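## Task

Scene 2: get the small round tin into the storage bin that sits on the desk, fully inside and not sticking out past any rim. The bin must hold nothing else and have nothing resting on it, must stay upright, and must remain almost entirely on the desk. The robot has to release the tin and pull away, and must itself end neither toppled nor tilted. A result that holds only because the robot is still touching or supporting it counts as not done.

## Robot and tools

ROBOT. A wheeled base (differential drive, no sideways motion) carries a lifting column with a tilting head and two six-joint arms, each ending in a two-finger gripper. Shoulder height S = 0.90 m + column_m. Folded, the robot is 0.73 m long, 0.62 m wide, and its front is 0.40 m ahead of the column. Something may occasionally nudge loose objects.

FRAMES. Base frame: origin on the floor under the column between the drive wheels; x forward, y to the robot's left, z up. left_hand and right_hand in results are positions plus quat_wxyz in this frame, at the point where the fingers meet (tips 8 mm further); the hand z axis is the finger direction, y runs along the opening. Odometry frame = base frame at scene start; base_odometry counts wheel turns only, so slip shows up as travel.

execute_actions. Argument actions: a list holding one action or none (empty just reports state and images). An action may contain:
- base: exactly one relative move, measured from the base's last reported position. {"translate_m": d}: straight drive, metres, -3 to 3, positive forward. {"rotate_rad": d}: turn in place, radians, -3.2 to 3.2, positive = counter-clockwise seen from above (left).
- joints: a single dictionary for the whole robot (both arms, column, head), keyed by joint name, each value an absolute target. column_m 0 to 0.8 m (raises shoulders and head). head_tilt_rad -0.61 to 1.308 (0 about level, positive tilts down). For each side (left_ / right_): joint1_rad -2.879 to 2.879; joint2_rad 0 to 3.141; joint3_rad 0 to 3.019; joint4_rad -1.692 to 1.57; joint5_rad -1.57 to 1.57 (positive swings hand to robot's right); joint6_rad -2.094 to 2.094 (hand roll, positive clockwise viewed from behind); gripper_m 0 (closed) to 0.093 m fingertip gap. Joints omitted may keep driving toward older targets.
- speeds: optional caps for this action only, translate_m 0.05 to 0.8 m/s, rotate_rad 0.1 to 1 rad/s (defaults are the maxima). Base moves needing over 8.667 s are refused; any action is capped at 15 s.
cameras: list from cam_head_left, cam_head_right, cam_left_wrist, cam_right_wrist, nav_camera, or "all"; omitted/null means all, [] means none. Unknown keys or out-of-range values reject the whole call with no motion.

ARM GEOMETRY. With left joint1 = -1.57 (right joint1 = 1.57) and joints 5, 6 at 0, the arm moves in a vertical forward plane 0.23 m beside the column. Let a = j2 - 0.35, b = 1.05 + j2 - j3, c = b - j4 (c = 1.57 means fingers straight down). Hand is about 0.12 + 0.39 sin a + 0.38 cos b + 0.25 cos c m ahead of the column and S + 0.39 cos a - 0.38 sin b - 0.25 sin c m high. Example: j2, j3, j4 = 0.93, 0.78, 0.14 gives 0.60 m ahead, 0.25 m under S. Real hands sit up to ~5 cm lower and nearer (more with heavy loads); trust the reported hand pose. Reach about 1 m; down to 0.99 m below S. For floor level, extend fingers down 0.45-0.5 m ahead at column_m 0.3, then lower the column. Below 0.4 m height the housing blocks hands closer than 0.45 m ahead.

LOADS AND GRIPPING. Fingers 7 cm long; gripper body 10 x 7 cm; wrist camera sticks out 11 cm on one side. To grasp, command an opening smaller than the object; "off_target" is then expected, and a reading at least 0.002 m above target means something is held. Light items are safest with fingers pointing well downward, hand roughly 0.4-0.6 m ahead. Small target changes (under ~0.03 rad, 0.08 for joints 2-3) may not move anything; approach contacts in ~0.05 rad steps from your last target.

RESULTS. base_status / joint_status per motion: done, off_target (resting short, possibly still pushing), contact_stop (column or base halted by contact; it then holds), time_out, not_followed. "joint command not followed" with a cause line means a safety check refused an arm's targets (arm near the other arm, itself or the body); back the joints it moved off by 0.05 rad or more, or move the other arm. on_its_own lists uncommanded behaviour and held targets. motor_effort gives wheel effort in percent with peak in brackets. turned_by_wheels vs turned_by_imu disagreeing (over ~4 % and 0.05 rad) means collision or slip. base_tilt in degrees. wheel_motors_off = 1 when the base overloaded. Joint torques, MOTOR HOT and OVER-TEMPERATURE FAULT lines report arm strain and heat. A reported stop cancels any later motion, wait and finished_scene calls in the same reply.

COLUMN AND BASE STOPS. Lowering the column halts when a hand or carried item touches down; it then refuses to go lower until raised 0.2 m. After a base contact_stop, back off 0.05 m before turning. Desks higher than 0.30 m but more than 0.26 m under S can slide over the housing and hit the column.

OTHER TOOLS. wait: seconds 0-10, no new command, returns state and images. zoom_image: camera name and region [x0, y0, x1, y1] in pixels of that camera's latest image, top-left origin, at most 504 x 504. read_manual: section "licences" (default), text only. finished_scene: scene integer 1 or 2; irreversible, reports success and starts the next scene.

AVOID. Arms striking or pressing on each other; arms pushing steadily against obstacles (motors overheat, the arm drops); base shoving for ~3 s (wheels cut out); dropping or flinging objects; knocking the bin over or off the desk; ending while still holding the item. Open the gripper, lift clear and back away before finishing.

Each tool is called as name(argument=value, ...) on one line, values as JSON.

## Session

execute_actions(actions=[])

Scene clock: 0.00 s.
Joint torques (N m, as the arm reports them, + toward a larger angle): no reading
base_odometry: x=+0.000 y=+0.000 heading=+0.000 (m, m, rad; odometry frame)
turned_by_wheels: +0.000 (rad since the last result)
turned_by_imu: +0.000 (rad since the last result)
base_tilt: forward=-0.2 right=+0.4 (deg)
base_status: not commanded
joint_positions: column_m=+0.557 head_tilt_rad=+0.865 left_joint1_rad=-1.553 left_joint2_rad=+0.902 left_joint3_rad=+0.374 left_joint4_rad=-0.997 left_joint5_rad=+0.014 left_joint6_rad=-0.029 left_gripper_m=+0.095 right_joint1_rad=+1.556 right_joint2_rad=+0.879 right_joint3_rad=+0.422 right_joint4_rad=-0.918 right_joint5_rad=+0.010 right_joint6_rad=-0.053 right_gripper_m=+0.095
joint_status: not commanded
wheel_motors_off: 0
motor_effort: left_wheel=+7 right_wheel=+0 (%)
left_hand: x=+0.1185 y=+0.2254 z=+1.2714 quat_wxyz=(+0.480, +0.023, -0.877, -0.006) (m; base frame)
right_hand: x=+0.1599 y=-0.2305 z=+1.2475 quat_wxyz=(+0.413, +0.020, -0.911, -0.002) (m; base frame)
pictures: cam_head_left, cam_head_right, cam_left_wrist, cam_right_wrist, nav_camera
camera_calibration (this result's frames):
cam_head_left: T_world_to_cam=[[0.0883161, -0.992312, -0.086702, 0.152996], [-0.70949, -0.0015713, -0.704714, 1.11638], [0.69916, 0.123752, -0.704174, 0.976337], [0, 0, 0, 1]] pos_world=[0.0959347, 0.0327507, 1.48751]
cam_head_right: T_world_to_cam=[[0.0825263, -0.99299, -0.0846185, 0.0783738], [-0.719715, -0.000651839, -0.69427, 1.10615], [0.689348, 0.118197, -0.714723, 0.990563], [0, 0, 0, 1]] pos_world=[0.106802, -0.0385358, 1.48258]
cam_left_wrist: T_world_to_cam=[[0.0352708, -0.999181, -0.0198466, 0.243469], [0.0592982, -0.0177316, 0.998083, -1.26711], [-0.997617, -0.03638, 0.0586242, 0.173716], [0, 0, 0, 1]] pos_world=[0.239852, 0.227121, 1.25933]
cam_right_wrist: T_world_to_cam=[[0.0407258, -0.999169, -0.00142688, -0.235065], [-0.0903987, -0.00510683, 0.995893, -1.22592], [-0.995073, -0.0404295, -0.0905316, 0.387159], [0, 0, 0, 1]] pos_world=[0.284003, -0.225478, 1.2556]
Images, in order (width x height): cam_head_left 672x504, cam_head_right 672x504, cam_left_wrist 504x504, cam_right_wrist 504x504, nav_camera 672x504.

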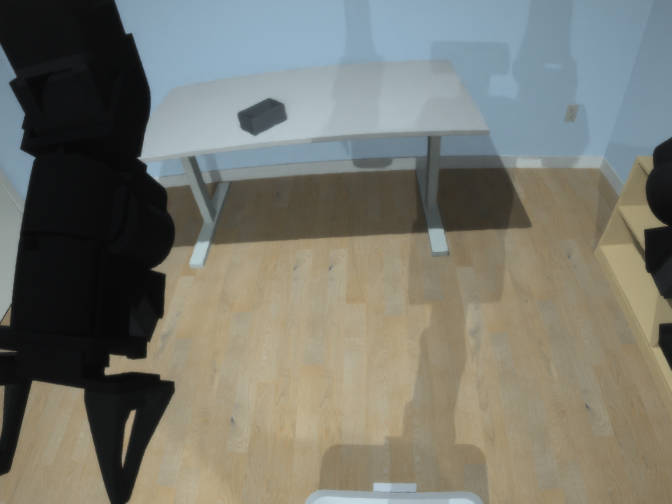

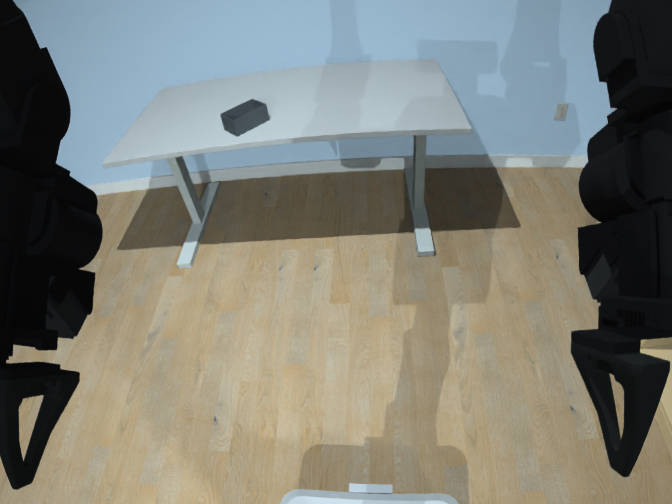

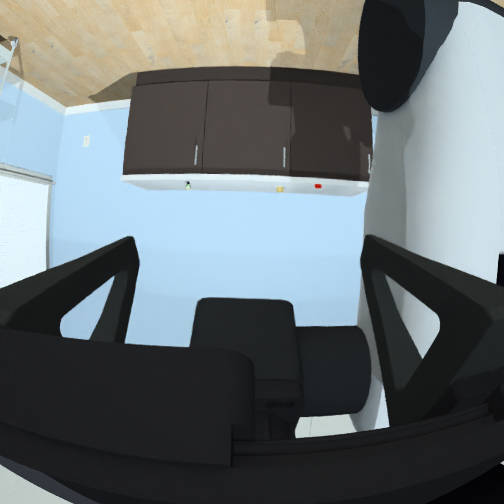

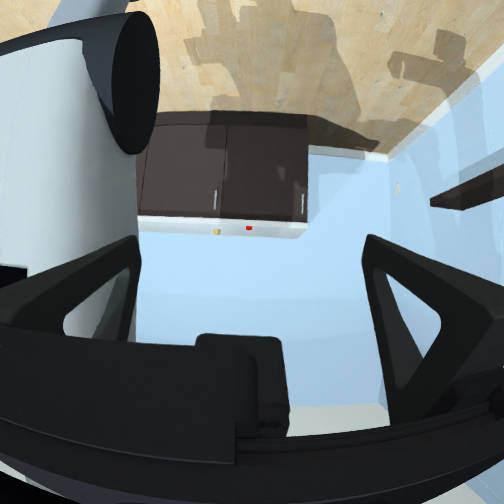

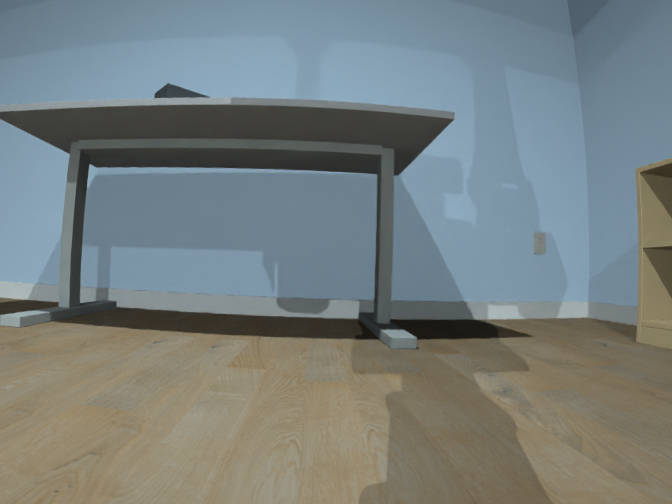

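zoom_image(camera="cam_head_left", region=[210, 80, 330, 150])

execute_actions(actions=[{"base":{"rotate_rad":3.14},"joints":{"head_tilt_rad":0.5}}], cameras=["cam_head_left"])

Region (210, 80, 330, 150) of cam_head_left's 672x504 image, scaled by 4.200, with more detail than that image has; it fills the top 294 rows of this view, and the rest is white.

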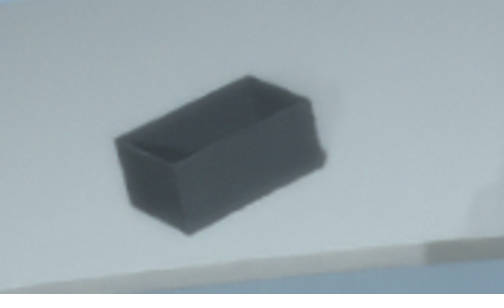

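Scene clock: 10.17 s.
Joint torques (N m, as the arm reports them, + toward a larger angle): left_arm=[-0.31 -7.71 -1.15 -1.35 -0.07 -0.04] | right_arm=[-0.11 -7.33 -0.92 -0.97 -0.12  0.21]
base_odometry: x=+0.000 y=+0.000 heading=+3.138 (m, m, rad; odometry frame)
turned_by_wheels: +3.138 (rad since the last result)
turned_by_imu: +3.099 (rad since the last result)
base_tilt: forward=-0.1 right=+0.6 (deg)
base_status: done
joint_positions: column_m=+0.557 head_tilt_rad=+0.518 left_joint1_rad=-1.553 left_joint2_rad=+0.902 left_joint3_rad=+0.374 left_joint4_rad=-0.997 left_joint5_rad=+0.014 left_joint6_rad=-0.029 left_gripper_m=+0.095 right_joint1_rad=+1.556 right_joint2_rad=+0.879 right_joint3_rad=+0.422 right_joint4_rad=-0.918 right_joint5_rad=+0.010 right_joint6_rad=-0.053 right_gripper_m=+0.095
joint_status: all done
wheel_motors_off: 0
motor_effort: left_wheel=-8(57) right_wheel=+7(42) (%)
left_hand: x=+0.1185 y=+0.2254 z=+1.2714 quat_wxyz=(+0.480, +0.023, -0.877, -0.006) (m; base frame)
right_hand: x=+0.1599 y=-0.2305 z=+1.2475 quat_wxyz=(+0.413, +0.020, -0.911, -0.002) (m; base frame)
pictures: cam_head_left
camera_calibration (this result's frames):
cam_head_left: T_world_to_cam=[[0.112505, -0.992312, -0.0515707, 0.0975841], [-0.428113, -0.0015713, -0.903724, 1.40936], [0.896695, 0.123752, -0.424998, 0.535732], [0, 0, 0, 1]] pos_world=[0.111998, 0.0327507, 1.50639]
Images, in order (width x height): cam_head_left 672x504.

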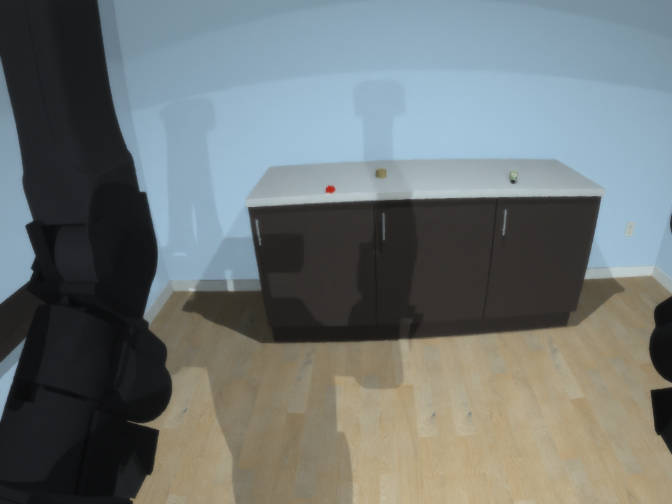

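execute_actions(actions=[{"base":{"translate_m":1.3}}], cameras=["cam_head_left"])

zoom_image(camera="cam_head_left", region=[250, 150, 500, 300])

Scene clock: 17.53 s.
Joint torques (N m, as the arm reports them, + toward a larger angle): left_arm=[-0.34 -7.62 -1.38 -1.43 -0.06 -0.04] | right_arm=[-0.14 -7.3  -0.97 -1.   -0.12  0.21]
base_odometry: x=-1.300 y=+0.004 heading=+3.138 (m, m, rad; odometry frame)
turned_by_wheels: +0.000 (rad since the last result)
turned_by_imu: -0.003 (rad since the last result)
base_tilt: forward=-0.1 right=+0.5 (deg)
base_status: done
joint_positions: column_m=+0.557 head_tilt_rad=+0.518 left_joint1_rad=-1.553 left_joint2_rad=+0.902 left_joint3_rad=+0.377 left_joint4_rad=-0.997 left_joint5_rad=+0.014 left_joint6_rad=-0.029 left_gripper_m=+0.095 right_joint1_rad=+1.556 right_joint2_rad=+0.879 right_joint3_rad=+0.423 right_joint4_rad=-0.918 right_joint5_rad=+0.010 right_joint6_rad=-0.053 right_gripper_m=+0.095
joint_status: not commanded
wheel_motors_off: 0
motor_effort: left_wheel=-1(55) right_wheel=+0(66) (%)
left_hand: x=+0.1198 y=+0.2254 z=+1.2710 quat_wxyz=(+0.478, +0.023, -0.878, -0.006) (m; base frame)
right_hand: x=+0.1603 y=-0.2305 z=+1.2474 quat_wxyz=(+0.412, +0.020, -0.911, -0.002) (m; base frame)
pictures: cam_head_left
camera_calibration (this result's frames):
cam_head_left: T_world_to_cam=[[0.112535, -0.992312, -0.0515051, 0.0974813], [-0.427585, -0.0015713, -0.903974, 1.40972], [0.896943, 0.123752, -0.424475, 0.534912], [0, 0, 0, 1]] pos_world=[0.112019, 0.0327507, 1.50643]
Images, in order (width x height): cam_head_left 672x504.

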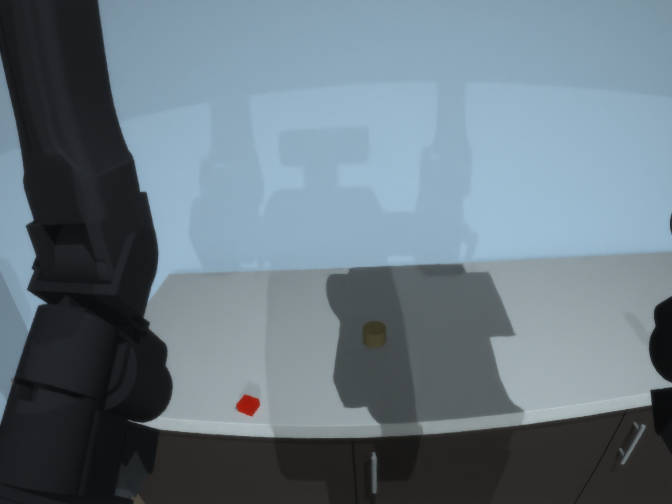

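Region (250, 150, 500, 300) of cam_head_left's 672x504 image, scaled by 2.016, with more detail than that image has; it fills the top 302 rows of this view, and the rest is white.

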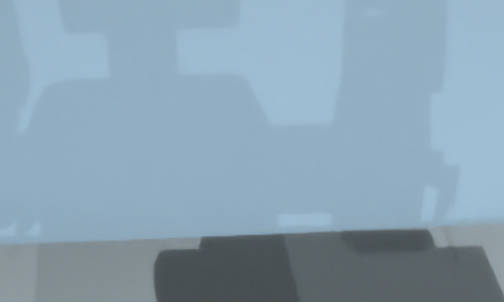

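execute_actions(actions=[{"base":{"rotate_rad":-0.22},"joints":{"left_joint1_rad":-1.57,"left_joint2_rad":1.35,"left_joint3_rad":1.55,"left_joint4_rad":-0.72,"left_joint5_rad":0,"left_joint6_rad":0,"head_tilt_rad":0.75}}], cameras=[])

execute_actions(actions=[{"base":{"translate_m":0.11},"joints":{"column_m":0.5}}], cameras=["cam_head_left","cam_left_wrist"])

Scene clock: 28.90 s.
Joint torques (N m, as the arm reports them, + toward a larger angle): left_arm=[ -0.34 -19.4    6.48   1.    -0.15   0.01] | right_arm=[-0.11 -7.32 -1.02 -0.94 -0.13  0.2 ]
base_odometry: x=-1.300 y=+0.004 heading=+2.920 (m, m, rad; odometry frame)
turned_by_wheels: -0.219 (rad since the last result)
turned_by_imu: -0.215 (rad since the last result)
base_tilt: forward=-0.2 right=+0.5 (deg)
base_status: done
joint_positions: column_m=+0.557 head_tilt_rad=+0.752 left_joint1_rad=-1.566 left_joint2_rad=+1.342 left_joint3_rad=+1.535 left_joint4_rad=-0.724 left_joint5_rad=+0.002 left_joint6_rad=-0.005 left_gripper_m=+0.095 right_joint1_rad=+1.556 right_joint2_rad=+0.879 right_joint3_rad=+0.423 right_joint4_rad=-0.918 right_joint5_rad=+0.010 right_joint6_rad=-0.053 right_gripper_m=+0.095
joint_status: all done
wheel_motors_off: 0
motor_effort: left_wheel=+3(43) right_wheel=-2(61) (%)
left_hand: x=+0.6956 y=+0.2270 z=+1.1342 quat_wxyz=(+0.004, +0.004, -1.000, -0.001) (m; base frame)
right_hand: x=+0.1603 y=-0.2305 z=+1.2474 quat_wxyz=(+0.412, +0.020, -0.911, -0.002) (m; base frame)
pictures: none
No camera images: the call's "cameras" was empty. Leave "cameras" out to get every camera's image.

Scene clock: 30.43 s.
Joint torques (N m, as the arm reports them, + toward a larger angle): left_arm=[ -0.49 -19.12   6.34   1.01  -0.14   0.01] | right_arm=[-0.12 -7.29 -1.05 -0.93 -0.13  0.2 ]
base_odometry: x=-1.408 y=+0.028 heading=+2.919 (m, m, rad; odometry frame)
turned_by_wheels: -0.001 (rad since the last result)
turned_by_imu: -0.001 (rad since the last result)
base_tilt: forward=-0.1 right=+0.4 (deg)
base_status: done
joint_positions: column_m=+0.500 head_tilt_rad=+0.753 left_joint1_rad=-1.566 left_joint2_rad=+1.342 left_joint3_rad=+1.535 left_joint4_rad=-0.723 left_joint5_rad=+0.002 left_joint6_rad=-0.005 left_gripper_m=+0.095 right_joint1_rad=+1.556 right_joint2_rad=+0.879 right_joint3_rad=+0.424 right_joint4_rad=-0.918 right_joint5_rad=+0.010 right_joint6_rad=-0.053 right_gripper_m=+0.095
joint_status: all done
wheel_motors_off: 0
motor_effort: left_wheel=-1(55) right_wheel=+2(54) (%)
left_hand: x=+0.6960 y=+0.2270 z=+1.0774 quat_wxyz=(+0.003, +0.004, -1.000, -0.001) (m; base frame)
right_hand: x=+0.1610 y=-0.2305 z=+1.1904 quat_wxyz=(+0.412, +0.020, -0.911, -0.002) (m; base frame)
pictures: cam_head_left, cam_left_wrist
camera_calibration (this result's frames):
cam_head_left: T_world_to_cam=[[0.0974431, -0.992312, -0.0763008, 0.132158], [-0.626383, -0.0015713, -0.779514, 1.18335], [0.773401, 0.123752, -0.62172, 0.810095], [0, 0, 0, 1]] pos_world=[0.101827, 0.0327507, 1.43618]
cam_left_wrist: T_world_to_cam=[[-0.00278453, -0.999987, 0.0042655, 0.221557], [-0.804355, 0.00477407, 0.59413, -0.0764503], [-0.594142, -0.00177661, -0.804358, 1.40233], [0, 0, 0, 1]] pos_world=[0.77231, 0.22441, 1.17245]
Images, in order (width x height): cam_head_left 672x504, cam_left_wrist 504x504.

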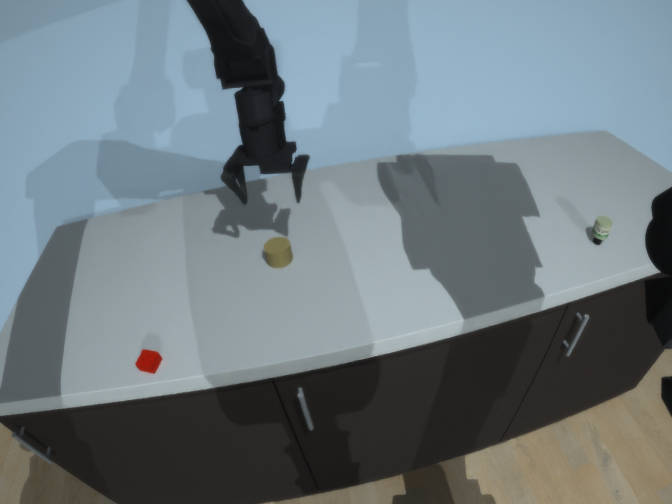

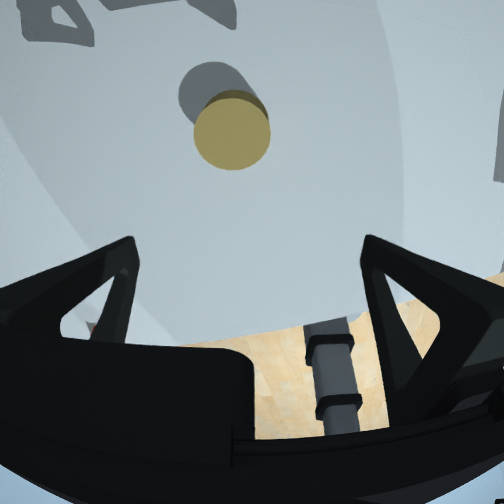

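execute_actions(actions=[{"base":{"translate_m":0.015},"joints":{"column_m":0.42}}], cameras=["cam_head_left","cam_left_wrist"])

Scene clock: 36.80 s.
Joint torques (N m, as the arm reports them, + toward a larger angle): left_arm=[ -0.44 -19.26   6.3    0.89  -0.12   0.02] | right_arm=[-0.13 -7.31 -0.97 -0.97 -0.12  0.2 ]
base_odometry: x=-1.422 y=+0.031 heading=+2.918 (m, m, rad; odometry frame)
turned_by_wheels: -0.001 (rad since the last result)
turned_by_imu: -0.001 (rad since the last result)
base_tilt: forward=-0.2 right=+0.5 (deg)
base_status: done
joint_positions: column_m=+0.420 head_tilt_rad=+0.753 left_joint1_rad=-1.566 left_joint2_rad=+1.342 left_joint3_rad=+1.536 left_joint4_rad=-0.723 left_joint5_rad=+0.002 left_joint6_rad=-0.005 left_gripper_m=+0.095 right_joint1_rad=+1.556 right_joint2_rad=+0.878 right_joint3_rad=+0.422 right_joint4_rad=-0.918 right_joint5_rad=+0.010 right_joint6_rad=-0.053 right_gripper_m=+0.095
joint_status: all done
wheel_motors_off: 0
motor_effort: left_wheel=+1(41) right_wheel=+2(42) (%)
left_hand: x=+0.6964 y=+0.2270 z=+0.9976 quat_wxyz=(+0.003, +0.004, -1.000, -0.001) (m; base frame)
right_hand: x=+0.1602 y=-0.2305 z=+1.1107 quat_wxyz=(+0.412, +0.020, -0.911, -0.002) (m; base frame)
pictures: cam_head_left, cam_left_wrist
camera_calibration (this result's frames):
cam_head_left: T_world_to_cam=[[0.0974334, -0.992312, -0.0763131, 0.126071], [-0.626482, -0.0015713, -0.779434, 1.12088], [0.773322, 0.123752, -0.621819, 0.760494], [0, 0, 0, 1]] pos_world=[0.101821, 0.0327507, 1.35616]
cam_left_wrist: T_world_to_cam=[[-0.00279092, -0.999987, 0.00426156, 0.221907], [-0.804808, 0.00477552, 0.593516, -0.0277729], [-0.593529, -0.00177328, -0.804811, 1.3384], [0, 0, 0, 1]] pos_world=[0.772645, 0.22441, 1.0927]
Images, in order (width x height): cam_head_left 672x504, cam_left_wrist 504x504.

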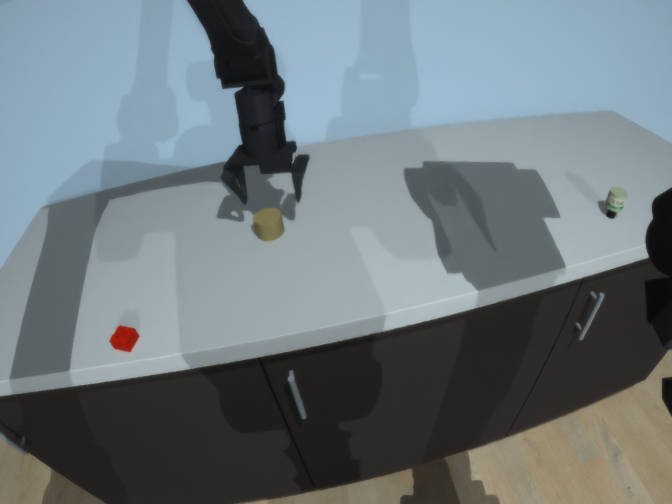

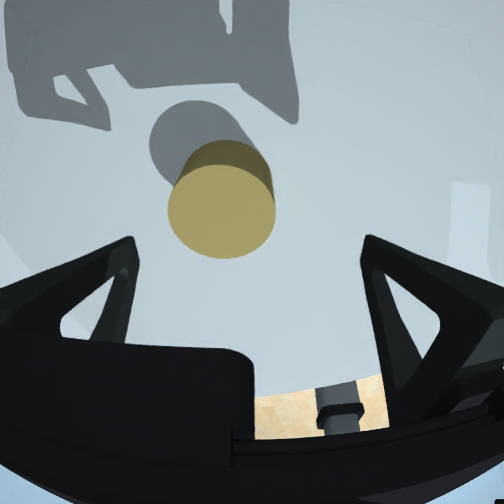

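execute_actions(actions=[{"base":{"translate_m":-0.02},"joints":{"column_m":0.38,"left_joint1_rad":-1.53}}], cameras=["cam_head_left","cam_left_wrist"])

Scene clock: 43.30 s.
Joint torques (N m, as the arm reports them, + toward a larger angle): left_arm=[  0.1  -19.87   6.18   0.97  -0.16  -0.01] | right_arm=[-0.14 -7.01 -0.69 -1.02 -0.12  0.21]
base_odometry: x=-1.403 y=+0.027 heading=+2.920 (m, m, rad; odometry frame)
turned_by_wheels: +0.002 (rad since the last result)
turned_by_imu: +0.002 (rad since the last result)
base_tilt: forward=-0.2 right=+0.5 (deg)
base_status: done
joint_positions: column_m=+0.380 head_tilt_rad=+0.753 left_joint1_rad=-1.531 left_joint2_rad=+1.343 left_joint3_rad=+1.536 left_joint4_rad=-0.723 left_joint5_rad=+0.002 left_joint6_rad=-0.005 left_gripper_m=+0.095 right_joint1_rad=+1.556 right_joint2_rad=+0.878 right_joint3_rad=+0.419 right_joint4_rad=-0.918 right_joint5_rad=+0.010 right_joint6_rad=-0.053 right_gripper_m=+0.095
joint_status: all done
wheel_motors_off: 0
motor_effort: left_wheel=+3(63) right_wheel=-2(48) (%)
left_hand: x=+0.6961 y=+0.2474 z=+0.9577 quat_wxyz=(+0.003, +0.013, -1.000, -0.016) (m; base frame)
right_hand: x=+0.1583 y=-0.2305 z=+1.0713 quat_wxyz=(+0.414, +0.020, -0.910, -0.002) (m; base frame)
pictures: cam_head_left, cam_left_wrist
camera_calibration (this result's frames):
cam_head_left: T_world_to_cam=[[0.0974062, -0.992312, -0.0763479, 0.123067], [-0.62676, -0.0015713, -0.779211, 1.0894], [0.7731, 0.123752, -0.622094, 0.736004], [0, 0, 0, 1]] pos_world=[0.101803, 0.0327507, 1.31614]
cam_left_wrist: T_world_to_cam=[[0.0145672, -0.999561, -0.0257961, 0.259133], [-0.804388, -0.0270393, 0.593488, 0.00312304], [-0.593925, 0.0121046, -0.804429, 1.30263], [0, 0, 0, 1]] pos_world=[0.772403, 0.243336, 1.05271]
Images, in order (width x height): cam_head_left 672x504, cam_left_wrist 504x504.

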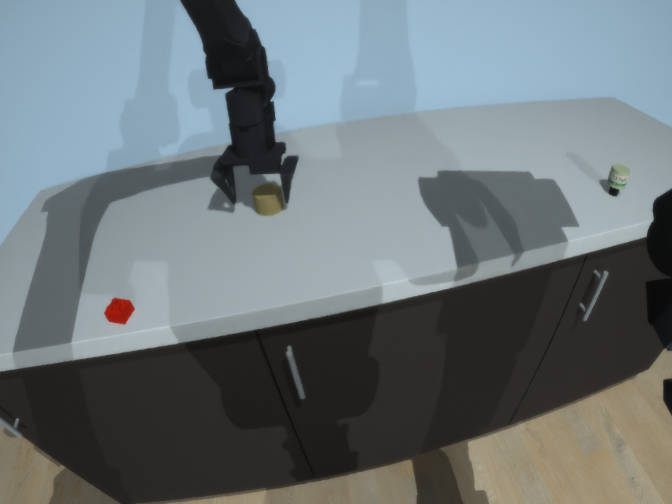

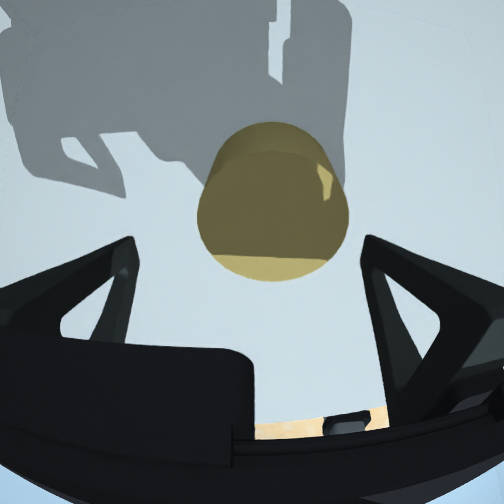

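execute_actions(actions=[{"joints":{"left_joint1_rad":-1.565}}], cameras=["cam_left_wrist"])

Scene clock: 48.63 s.
Joint torques (N m, as the arm reports them, + toward a larger angle): left_arm=[ -0.38 -19.5    6.35   0.9   -0.14  -0.01] | right_arm=[-0.14 -7.1  -0.69 -0.98 -0.13  0.21]
base_odometry: x=-1.403 y=+0.027 heading=+2.920 (m, m, rad; odometry frame)
turned_by_wheels: +0.000 (rad since the last result)
turned_by_imu: +0.000 (rad since the last result)
base_tilt: forward=-0.1 right=+0.4 (deg)
base_status: not commanded
joint_positions: column_m=+0.380 head_tilt_rad=+0.753 left_joint1_rad=-1.562 left_joint2_rad=+1.343 left_joint3_rad=+1.536 left_joint4_rad=-0.723 left_joint5_rad=+0.002 left_joint6_rad=-0.005 left_gripper_m=+0.095 right_joint1_rad=+1.556 right_joint2_rad=+0.878 right_joint3_rad=+0.419 right_joint4_rad=-0.918 right_joint5_rad=+0.010 right_joint6_rad=-0.053 right_gripper_m=+0.095
joint_status: all done
wheel_motors_off: 0
motor_effort: left_wheel=+2(2) right_wheel=+0(0) (%)
left_hand: x=+0.6963 y=+0.2293 z=+0.9574 quat_wxyz=(+0.003, +0.005, -1.000, -0.003) (m; base frame)
right_hand: x=+0.1583 y=-0.2305 z=+1.0713 quat_wxyz=(+0.414, +0.020, -0.910, -0.002) (m; base frame)
pictures: cam_left_wrist
camera_calibration (this result's frames):
cam_left_wrist: T_world_to_cam=[[-0.000882854, -0.999999, 0.000578415, 0.226593], [-0.804586, 0.00105382, 0.593835, -0.00362593], [-0.593835, 0.0000588846, -0.804587, 1.30554], [0, 0, 0, 1]] pos_world=[0.772556, 0.22652, 1.05244]
Images, in order (width x height): cam_left_wrist 504x504.

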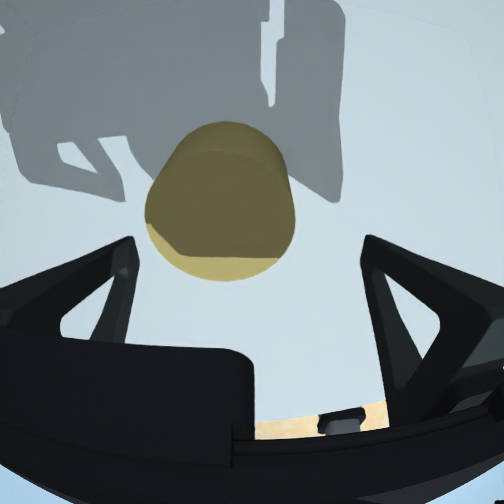

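It follows precisely; ideal is between.

execute_actions(actions=[{"joints":{"left_joint1_rad":-1.50}}], cameras=[])

execute_actions(actions=[{"joints":{"left_joint1_rad":-1.547}}], cameras=["cam_left_wrist"])

Scene clock: 52.97 s.
Joint torques (N m, as the arm reports them, + toward a larger angle): left_arm=[  0.6  -19.68   6.45   0.91  -0.15  -0.01] | right_arm=[-0.16 -7.19 -0.69 -0.96 -0.12  0.21]
base_odometry: x=-1.403 y=+0.027 heading=+2.920 (m, m, rad; odometry frame)
turned_by_wheels: +0.000 (rad since the last result)
turned_by_imu: +0.000 (rad since the last result)
base_tilt: forward=-0.1 right=+0.5 (deg)
base_status: not commanded
joint_positions: column_m=+0.380 head_tilt_rad=+0.753 left_joint1_rad=-1.494 left_joint2_rad=+1.343 left_joint3_rad=+1.536 left_joint4_rad=-0.723 left_joint5_rad=+0.001 left_joint6_rad=-0.005 left_gripper_m=+0.095 right_joint1_rad=+1.556 right_joint2_rad=+0.878 right_joint3_rad=+0.419 right_joint4_rad=-0.918 right_joint5_rad=+0.010 right_joint6_rad=-0.053 right_gripper_m=+0.095
joint_status: all done
wheel_motors_off: 0
motor_effort: left_wheel=+1(2) right_wheel=-1(2) (%)
left_hand: x=+0.6954 y=+0.2694 z=+0.9588 quat_wxyz=(+0.003, +0.022, -0.999, -0.033) (m; base frame)
right_hand: x=+0.1583 y=-0.2305 z=+1.0713 quat_wxyz=(+0.414, +0.020, -0.910, -0.002) (m; base frame)
pictures: none
No camera images: the call's "cameras" was empty. Leave "cameras" out to get every camera's image.

Scene clock: 53.60 s.
Joint torques (N m, as the arm reports them, + toward a larger angle): left_arm=[  0.92 -19.02   6.21   0.94  -0.1    0.01] | right_arm=[-0.12 -7.13 -0.68 -0.96 -0.13  0.21]
base_odometry: x=-1.403 y=+0.027 heading=+2.920 (m, m, rad; odometry frame)
turned_by_wheels: +0.000 (rad since the last result)
turned_by_imu: +0.000 (rad since the last result)
base_tilt: forward=-0.2 right=+0.6 (deg)
base_status: not commanded
joint_positions: column_m=+0.380 head_tilt_rad=+0.753 left_joint1_rad=-1.550 left_joint2_rad=+1.343 left_joint3_rad=+1.536 left_joint4_rad=-0.723 left_joint5_rad=+0.001 left_joint6_rad=-0.005 left_gripper_m=+0.095 right_joint1_rad=+1.556 right_joint2_rad=+0.878 right_joint3_rad=+0.419 right_joint4_rad=-0.918 right_joint5_rad=+0.010 right_joint6_rad=-0.053 right_gripper_m=+0.095
joint_status: all done
wheel_motors_off: 0
motor_effort: left_wheel=+2(1) right_wheel=-1(2) (%)
left_hand: x=+0.6962 y=+0.2369 z=+0.9575 quat_wxyz=(+0.003, +0.008, -1.000, -0.009) (m; base frame)
right_hand: x=+0.1583 y=-0.2305 z=+1.0713 quat_wxyz=(+0.414, +0.020, -0.910, -0.002) (m; base frame)
pictures: cam_left_wrist
camera_calibration (this result's frames):
cam_left_wrist: T_world_to_cam=[[0.00540634, -0.999924, -0.0110864, 0.240916], [-0.804552, -0.0109334, 0.593782, -0.000862811], [-0.593858, 0.00570937, -0.80455, 1.30422], [0, 0, 0, 1]] pos_world=[0.772524, 0.233442, 1.05249]
Images, in order (width x height): cam_left_wrist 504x504.

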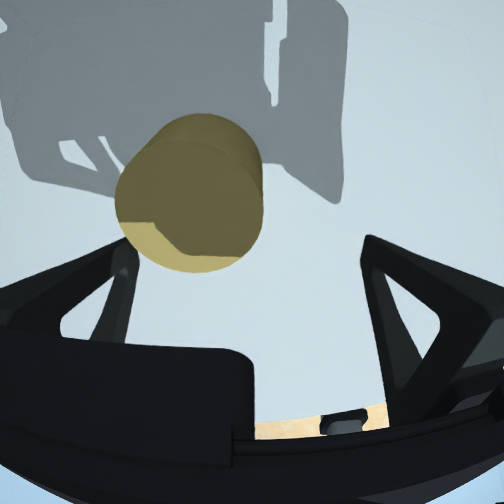

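execute_actions(actions=[{"joints":{"left_joint1_rad":-1.508}}], cameras=["cam_left_wrist","cam_head_left"])

Scene clock: 58.87 s.
Joint torques (N m, as the arm reports them, + toward a larger angle): left_arm=[  0.32 -19.31   6.2    0.96  -0.15   0.02] | right_arm=[-0.12 -7.12 -0.69 -0.97 -0.13  0.21]
base_odometry: x=-1.403 y=+0.027 heading=+2.920 (m, m, rad; odometry frame)
turned_by_wheels: +0.000 (rad since the last result)
turned_by_imu: +0.000 (rad since the last result)
base_tilt: forward=-0.2 right=+0.5 (deg)
base_status: not commanded
joint_positions: column_m=+0.380 head_tilt_rad=+0.753 left_joint1_rad=-1.508 left_joint2_rad=+1.343 left_joint3_rad=+1.536 left_joint4_rad=-0.723 left_joint5_rad=+0.001 left_joint6_rad=-0.005 left_gripper_m=+0.095 right_joint1_rad=+1.556 right_joint2_rad=+0.878 right_joint3_rad=+0.419 right_joint4_rad=-0.918 right_joint5_rad=+0.010 right_joint6_rad=-0.053 right_gripper_m=+0.095
joint_status: all done
wheel_motors_off: 0
motor_effort: left_wheel=+2(2) right_wheel=-2(1) (%)
left_hand: x=+0.6957 y=+0.2613 z=+0.9583 quat_wxyz=(+0.003, +0.018, -0.999, -0.027) (m; base frame)
right_hand: x=+0.1583 y=-0.2305 z=+1.0713 quat_wxyz=(+0.414, +0.020, -0.910, -0.002) (m; base frame)
pictures: cam_head_left, cam_left_wrist
camera_calibration (this result's frames):
cam_head_left: T_world_to_cam=[[0.0974062, -0.992312, -0.0763479, 0.123067], [-0.62676, -0.0015713, -0.779211, 1.0894], [0.7731, 0.123752, -0.622094, 0.736004], [0, 0, 0, 1]] pos_world=[0.101803, 0.0327507, 1.31614]
cam_left_wrist: T_world_to_cam=[[0.0261839, -0.998548, -0.0470741, 0.285089], [-0.803929, -0.049022, 0.592702, 0.00904163], [-0.594149, 0.022325, -0.804045, 1.29986], [0, 0, 0, 1]] pos_world=[0.772113, 0.256099, 1.05321]
Images, in order (width x height): cam_head_left 672x504, cam_left_wrist 504x504.

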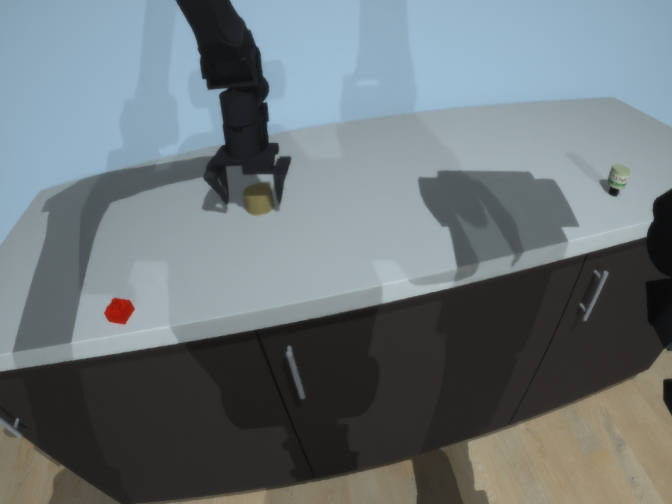

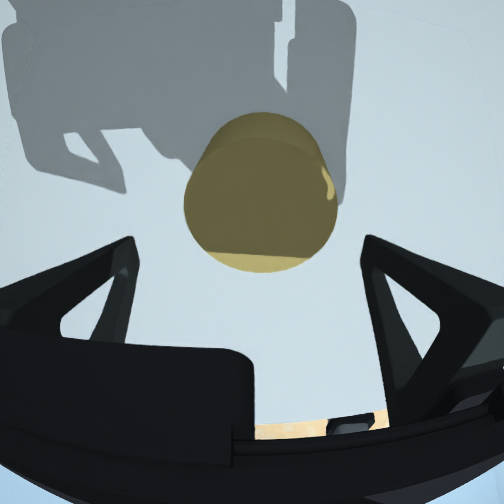

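execute_actions(actions=[{"base":{"translate_m":0.022},"speeds":{"translate_m":0.05}}], cameras=[])

execute_actions(actions=[{"joints":{"column_m":0.355}}], cameras=["cam_left_wrist","cam_head_left"])

Scene clock: 64.63 s.
Joint torques (N m, as the arm reports them, + toward a larger angle): left_arm=[  0.6  -19.29   6.33   0.89  -0.15  -0.03] | right_arm=[-0.12 -7.11 -0.72 -1.03 -0.12  0.21]
base_odometry: x=-1.424 y=+0.032 heading=+2.919 (m, m, rad; odometry frame)
turned_by_wheels: -0.001 (rad since the last result)
turned_by_imu: -0.001 (rad since the last result)
base_tilt: forward=-0.2 right=+0.6 (deg)
base_status: done
joint_positions: column_m=+0.380 head_tilt_rad=+0.753 left_joint1_rad=-1.508 left_joint2_rad=+1.343 left_joint3_rad=+1.536 left_joint4_rad=-0.723 left_joint5_rad=+0.001 left_joint6_rad=-0.005 left_gripper_m=+0.095 right_joint1_rad=+1.556 right_joint2_rad=+0.878 right_joint3_rad=+0.419 right_joint4_rad=-0.918 right_joint5_rad=+0.010 right_joint6_rad=-0.053 right_gripper_m=+0.095
joint_status: not commanded
wheel_motors_off: 0
motor_effort: left_wheel=-2(35) right_wheel=+1(36) (%)
left_hand: x=+0.6957 y=+0.2613 z=+0.9583 quat_wxyz=(+0.003, +0.018, -0.999, -0.027) (m; base frame)
right_hand: x=+0.1587 y=-0.2305 z=+1.0712 quat_wxyz=(+0.414, +0.020, -0.910, -0.002) (m; base frame)
pictures: none
No camera images: the call's "cameras" was empty. Leave "cameras" out to get every camera's image.

Scene clock: 65.57 s.
Joint torques (N m, as the arm reports them, + toward a larger angle): left_arm=[  0.13 -19.44   6.38   0.98  -0.15  -0.01] | right_arm=[-0.15 -6.74 -0.69 -0.96 -0.13  0.21]
base_odometry: x=-1.424 y=+0.032 heading=+2.919 (m, m, rad; odometry frame)
turned_by_wheels: +0.000 (rad since the last result)
turned_by_imu: +0.000 (rad since the last result)
base_tilt: forward=-0.2 right=+0.6 (deg)
base_status: not commanded
joint_positions: column_m=+0.355 head_tilt_rad=+0.753 left_joint1_rad=-1.508 left_joint2_rad=+1.341 left_joint3_rad=+1.536 left_joint4_rad=-0.723 left_joint5_rad=+0.001 left_joint6_rad=-0.005 left_gripper_m=+0.095 right_joint1_rad=+1.556 right_joint2_rad=+0.878 right_joint3_rad=+0.419 right_joint4_rad=-0.918 right_joint5_rad=+0.010 right_joint6_rad=-0.053 right_gripper_m=+0.095
joint_status: all done
wheel_motors_off: 0
motor_effort: left_wheel=-1(1) right_wheel=+1(2) (%)
left_hand: x=+0.6965 y=+0.2612 z=+0.9346 quat_wxyz=(+0.002, +0.018, -0.999, -0.026) (m; base frame)
right_hand: x=+0.1587 y=-0.2305 z=+1.0462 quat_wxyz=(+0.414, +0.020, -0.910, -0.002) (m; base frame)
pictures: cam_head_left, cam_left_wrist
camera_calibration (this result's frames):
cam_head_left: T_world_to_cam=[[0.0974062, -0.992312, -0.0763479, 0.121157], [-0.62676, -0.0015713, -0.779211, 1.06992], [0.7731, 0.123752, -0.622094, 0.720445], [0, 0, 0, 1]] pos_world=[0.101803, 0.0327507, 1.29113]
cam_left_wrist: T_world_to_cam=[[0.0254065, -0.998586, -0.0467021, 0.284044], [-0.805307, -0.0481244, 0.590902, 0.0260925], [-0.592314, 0.0225967, -0.80539, 1.28115], [0, 0, 0, 1]] pos_world=[0.772639, 0.255948, 1.02967]
Images, in order (width x height): cam_head_left 672x504, cam_left_wrist 504x504.

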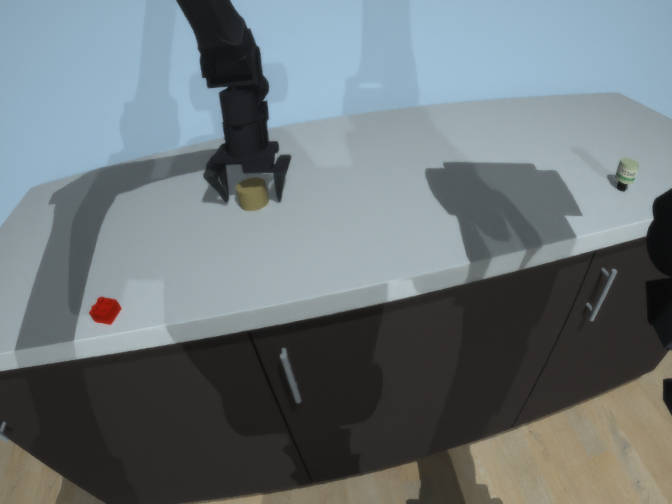

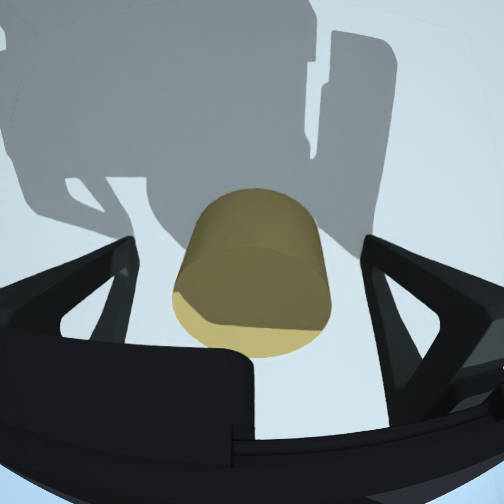

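execute_actions(actions=[{"joints":{"left_gripper_m":0.03}}], cameras=["cam_left_wrist"])

execute_actions(actions=[{"joints":{"column_m":0.5}}], cameras=["cam_left_wrist"])

execute_actions(actions=[{"base":{"translate_m":-0.5},"joints":{"head_tilt_rad":0.5}}], cameras=[])

execute_actions(actions=[{"base":{"rotate_rad":-2.9}}], cameras=["cam_head_left"])

Scene clock: 70.87 s.
Joint torques (N m, as the arm reports them, + toward a larger angle): left_arm=[  0.47 -18.98   6.28   0.93  -0.17  -0.01] | right_arm=[-0.13 -7.1  -0.76 -0.96 -0.12  0.2 ]
base_odometry: x=-1.424 y=+0.032 heading=+2.919 (m, m, rad; odometry frame)
turned_by_wheels: +0.000 (rad since the last result)
turned_by_imu: +0.000 (rad since the last result)
base_tilt: forward=-0.1 right=+0.6 (deg)
base_status: not commanded
joint_positions: column_m=+0.355 head_tilt_rad=+0.753 left_joint1_rad=-1.508 left_joint2_rad=+1.341 left_joint3_rad=+1.536 left_joint4_rad=-0.723 left_joint5_rad=+0.002 left_joint6_rad=-0.005 left_gripper_m=+0.051 right_joint1_rad=+1.556 right_joint2_rad=+0.878 right_joint3_rad=+0.419 right_joint4_rad=-0.918 right_joint5_rad=+0.010 right_joint6_rad=-0.053 right_gripper_m=+0.095
joint_status: left_gripper_m off_target (ended at +0.051, target +0.030)
wheel_motors_off: 0
motor_effort: left_wheel=-1(1) right_wheel=+2(2) (%)
left_hand: x=+0.6965 y=+0.2612 z=+0.9346 quat_wxyz=(+0.002, +0.018, -0.999, -0.026) (m; base frame)
right_hand: x=+0.1587 y=-0.2305 z=+1.0462 quat_wxyz=(+0.414, +0.020, -0.910, -0.002) (m; base frame)
pictures: cam_left_wrist
camera_calibration (this result's frames):
cam_left_wrist: T_world_to_cam=[[0.0254084, -0.998603, -0.046321, 0.283625], [-0.805314, -0.0479002, 0.590911, 0.0260314], [-0.592304, 0.0222889, -0.805406, 1.28124], [0, 0, 0, 1]] pos_world=[0.77264, 0.255919, 1.02967]
Images, in order (width x height): cam_left_wrist 504x504.

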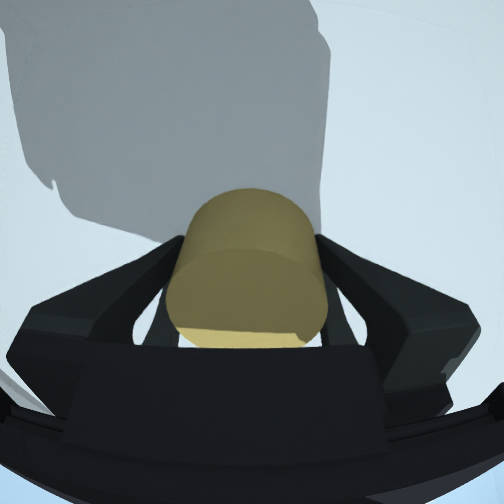

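Scene clock: 73.33 s.
Joint torques (N m, as the arm reports them, + toward a larger angle): left_arm=[  0.56 -19.35   6.43   0.94  -0.16   0.01] | right_arm=[-0.11 -7.1  -0.68 -0.97 -0.13  0.21]
base_odometry: x=-1.424 y=+0.032 heading=+2.919 (m, m, rad; odometry frame)
turned_by_wheels: +0.000 (rad since the last result)
turned_by_imu: +0.000 (rad since the last result)
base_tilt: forward=-0.2 right=+0.6 (deg)
base_status: not commanded
joint_positions: column_m=+0.500 head_tilt_rad=+0.753 left_joint1_rad=-1.508 left_joint2_rad=+1.341 left_joint3_rad=+1.536 left_joint4_rad=-0.723 left_joint5_rad=+0.002 left_joint6_rad=-0.005 left_gripper_m=+0.051 right_joint1_rad=+1.556 right_joint2_rad=+0.878 right_joint3_rad=+0.419 right_joint4_rad=-0.918 right_joint5_rad=+0.010 right_joint6_rad=-0.053 right_gripper_m=+0.095
joint_status: all done
wheel_motors_off: 0
motor_effort: left_wheel=-1(1) right_wheel=+2(1) (%)
left_hand: x=+0.6962 y=+0.2612 z=+1.0791 quat_wxyz=(+0.002, +0.018, -0.999, -0.026) (m; base frame)
right_hand: x=+0.1587 y=-0.2305 z=+1.1911 quat_wxyz=(+0.414, +0.020, -0.910, -0.002) (m; base frame)
pictures: cam_left_wrist
camera_calibration (this result's frames):
cam_left_wrist: T_world_to_cam=[[0.0254145, -0.998603, -0.0463165, 0.29033], [-0.804862, -0.0479194, 0.591525, -0.0605028], [-0.592918, 0.0222451, -0.804955, 1.39739], [0, 0, 0, 1]] pos_world=[0.772466, 0.25594, 1.17408]
Images, in order (width x height): cam_left_wrist 504x504.

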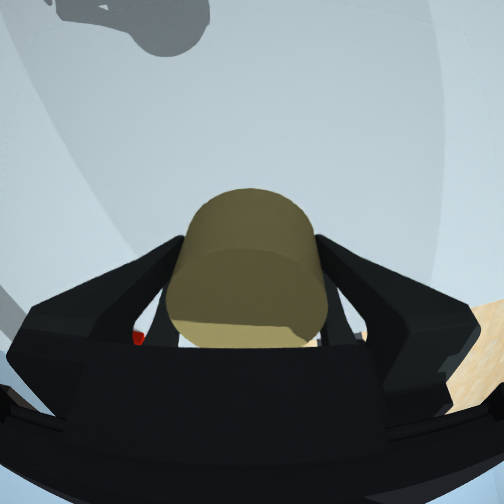

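Scene clock: 75.87 s.
Joint torques (N m, as the arm reports them, + toward a larger angle): left_arm=[  0.78 -19.23   6.44   0.94  -0.17   0.  ] | right_arm=[-0.11 -7.16 -0.6  -1.08 -0.13  0.21]
base_odometry: x=-0.936 y=-0.078 heading=+2.919 (m, m, rad; odometry frame)
turned_by_wheels: -0.001 (rad since the last result)
turned_by_imu: +0.000 (rad since the last result)
base_tilt: forward=-0.2 right=+0.6 (deg)
base_status: done
joint_positions: column_m=+0.500 head_tilt_rad=+0.518 left_joint1_rad=-1.508 left_joint2_rad=+1.341 left_joint3_rad=+1.536 left_joint4_rad=-0.723 left_joint5_rad=+0.002 left_joint6_rad=-0.005 left_gripper_m=+0.051 right_joint1_rad=+1.556 right_joint2_rad=+0.877 right_joint3_rad=+0.417 right_joint4_rad=-0.918 right_joint5_rad=+0.010 right_joint6_rad=-0.053 right_gripper_m=+0.095
joint_status: all done
wheel_motors_off: 0
motor_effort: left_wheel=-2(55) right_wheel=+1(73) (%)
left_hand: x=+0.6962 y=+0.2612 z=+1.0791 quat_wxyz=(+0.002, +0.018, -0.999, -0.026) (m; base frame)
right_hand: x=+0.1574 y=-0.2304 z=+1.1915 quat_wxyz=(+0.414, +0.020, -0.910, -0.002) (m; base frame)
pictures: none
No camera images: the call's "cameras" was empty. Leave "cameras" out to get every camera's image.

Scene clock: 80.37 s.
Joint torques (N m, as the arm reports them, + toward a larger angle): left_arm=[  0.02 -19.3    6.28   0.93  -0.14  -0.01] | right_arm=[-0.16 -7.05 -0.51 -0.99 -0.13  0.21]
base_odometry: x=-0.936 y=-0.078 heading=+0.020 (m, m, rad; odometry frame)
turned_by_wheels: -2.899 (rad since the last result)
turned_by_imu: -2.861 (rad since the last result)
base_tilt: forward=-0.1 right=+0.6 (deg)
base_status: done
joint_positions: column_m=+0.500 head_tilt_rad=+0.518 left_joint1_rad=-1.507 left_joint2_rad=+1.341 left_joint3_rad=+1.536 left_joint4_rad=-0.723 left_joint5_rad=+0.002 left_joint6_rad=-0.005 left_gripper_m=+0.051 right_joint1_rad=+1.556 right_joint2_rad=+0.877 right_joint3_rad=+0.417 right_joint4_rad=-0.918 right_joint5_rad=+0.010 right_joint6_rad=-0.053 right_gripper_m=+0.095
joint_status: not commanded
wheel_motors_off: 0
motor_effort: left_wheel=+8(65) right_wheel=-7(58) (%)
left_hand: x=+0.6962 y=+0.2616 z=+1.0791 quat_wxyz=(+0.002, +0.018, -0.999, -0.027) (m; base frame)
right_hand: x=+0.1574 y=-0.2304 z=+1.1915 quat_wxyz=(+0.414, +0.020, -0.910, -0.002) (m; base frame)
pictures: cam_head_left
camera_calibration (this result's frames):
cam_head_left: T_world_to_cam=[[0.112526, -0.992312, -0.051525, 0.0945789], [-0.427745, -0.0015713, -0.903898, 1.35815], [0.896868, 0.123752, -0.424633, 0.510984], [0, 0, 0, 1]] pos_world=[0.112013, 0.0327507, 1.44948]
Images, in order (width x height): cam_head_left 672x504.

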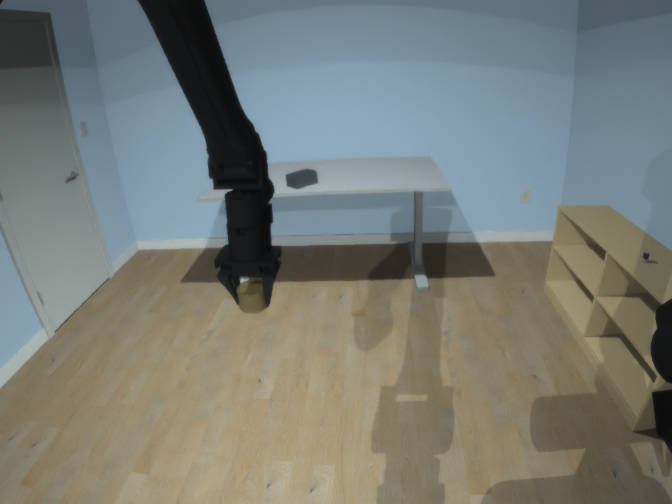

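execute_actions(actions=[{"base":{"rotate_rad":0.12}}], cameras=[])

execute_actions(actions=[{"base":{"translate_m":1.55},"joints":{"head_tilt_rad":0.75}}], cameras=["cam_head_left"])

Scene clock: 87.90 s.
Joint torques (N m, as the arm reports them, + toward a larger angle): left_arm=[  0.1  -19.12   6.41   0.98  -0.14  -0.04] | right_arm=[-0.13 -7.01 -0.53 -0.96 -0.12  0.21]
base_odometry: x=-0.936 y=-0.078 heading=+0.139 (m, m, rad; odometry frame)
turned_by_wheels: +0.119 (rad since the last result)
turned_by_imu: +0.118 (rad since the last result)
base_tilt: forward=-0.3 right=+0.5 (deg)
base_status: done
joint_positions: column_m=+0.500 head_tilt_rad=+0.518 left_joint1_rad=-1.507 left_joint2_rad=+1.341 left_joint3_rad=+1.536 left_joint4_rad=-0.723 left_joint5_rad=+0.001 left_joint6_rad=-0.005 left_gripper_m=+0.051 right_joint1_rad=+1.556 right_joint2_rad=+0.877 right_joint3_rad=+0.417 right_joint4_rad=-0.918 right_joint5_rad=+0.010 right_joint6_rad=-0.053 right_gripper_m=+0.095
joint_status: not commanded
wheel_motors_off: 0
motor_effort: left_wheel=-8(28) right_wheel=+9(29) (%)
left_hand: x=+0.6962 y=+0.2621 z=+1.0791 quat_wxyz=(+0.002, +0.018, -0.999, -0.027) (m; base frame)
right_hand: x=+0.1574 y=-0.2304 z=+1.1915 quat_wxyz=(+0.414, +0.020, -0.910, -0.002) (m; base frame)
pictures: none
No camera images: the call's "cameras" was empty. Leave "cameras" out to get every camera's image.

Scene clock: 92.10 s.
Joint torques (N m, as the arm reports them, + toward a larger angle): left_arm=[  0.51 -19.57   6.14   0.92  -0.16  -0.03] | right_arm=[-0.16 -7.08 -0.55 -1.08 -0.12  0.2 ]
base_odometry: x=+0.599 y=+0.135 heading=+0.137 (m, m, rad; odometry frame)
turned_by_wheels: -0.002 (rad since the last result)
turned_by_imu: -0.005 (rad since the last result)
base_tilt: forward=-0.1 right=+0.4 (deg)
base_status: done
joint_positions: column_m=+0.500 head_tilt_rad=+0.753 left_joint1_rad=-1.507 left_joint2_rad=+1.341 left_joint3_rad=+1.536 left_joint4_rad=-0.723 left_joint5_rad=+0.001 left_joint6_rad=-0.005 left_gripper_m=+0.051 right_joint1_rad=+1.556 right_joint2_rad=+0.877 right_joint3_rad=+0.418 right_joint4_rad=-0.918 right_joint5_rad=+0.010 right_joint6_rad=-0.053 right_gripper_m=+0.095
joint_status: all done
wheel_motors_off: 0
motor_effort: left_wheel=+0(45) right_wheel=+2(73) (%)
left_hand: x=+0.6962 y=+0.2621 z=+1.0791 quat_wxyz=(+0.002, +0.018, -0.999, -0.027) (m; base frame)
right_hand: x=+0.1583 y=-0.2305 z=+1.1913 quat_wxyz=(+0.414, +0.020, -0.910, -0.002) (m; base frame)
pictures: cam_head_left
camera_calibration (this result's frames):
cam_head_left: T_world_to_cam=[[0.0974454, -0.992312, -0.0762979, 0.132144], [-0.62636, -0.0015713, -0.779532, 1.18328], [0.773419, 0.123752, -0.621698, 0.80998], [0, 0, 0, 1]] pos_world=[0.101828, 0.0327507, 1.43605]
Images, in order (width x height): cam_head_left 672x504.

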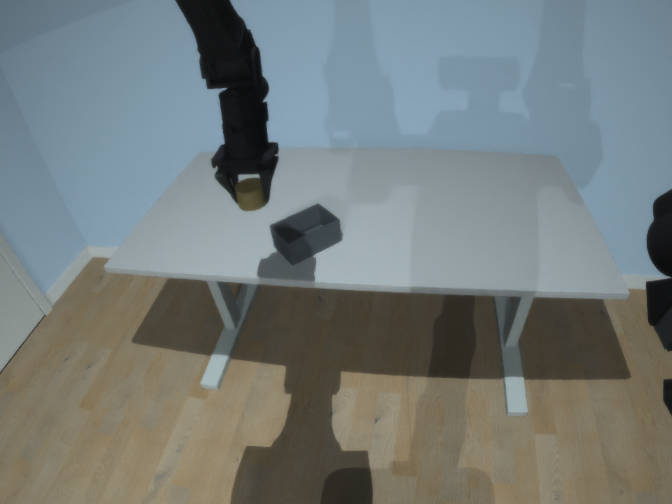

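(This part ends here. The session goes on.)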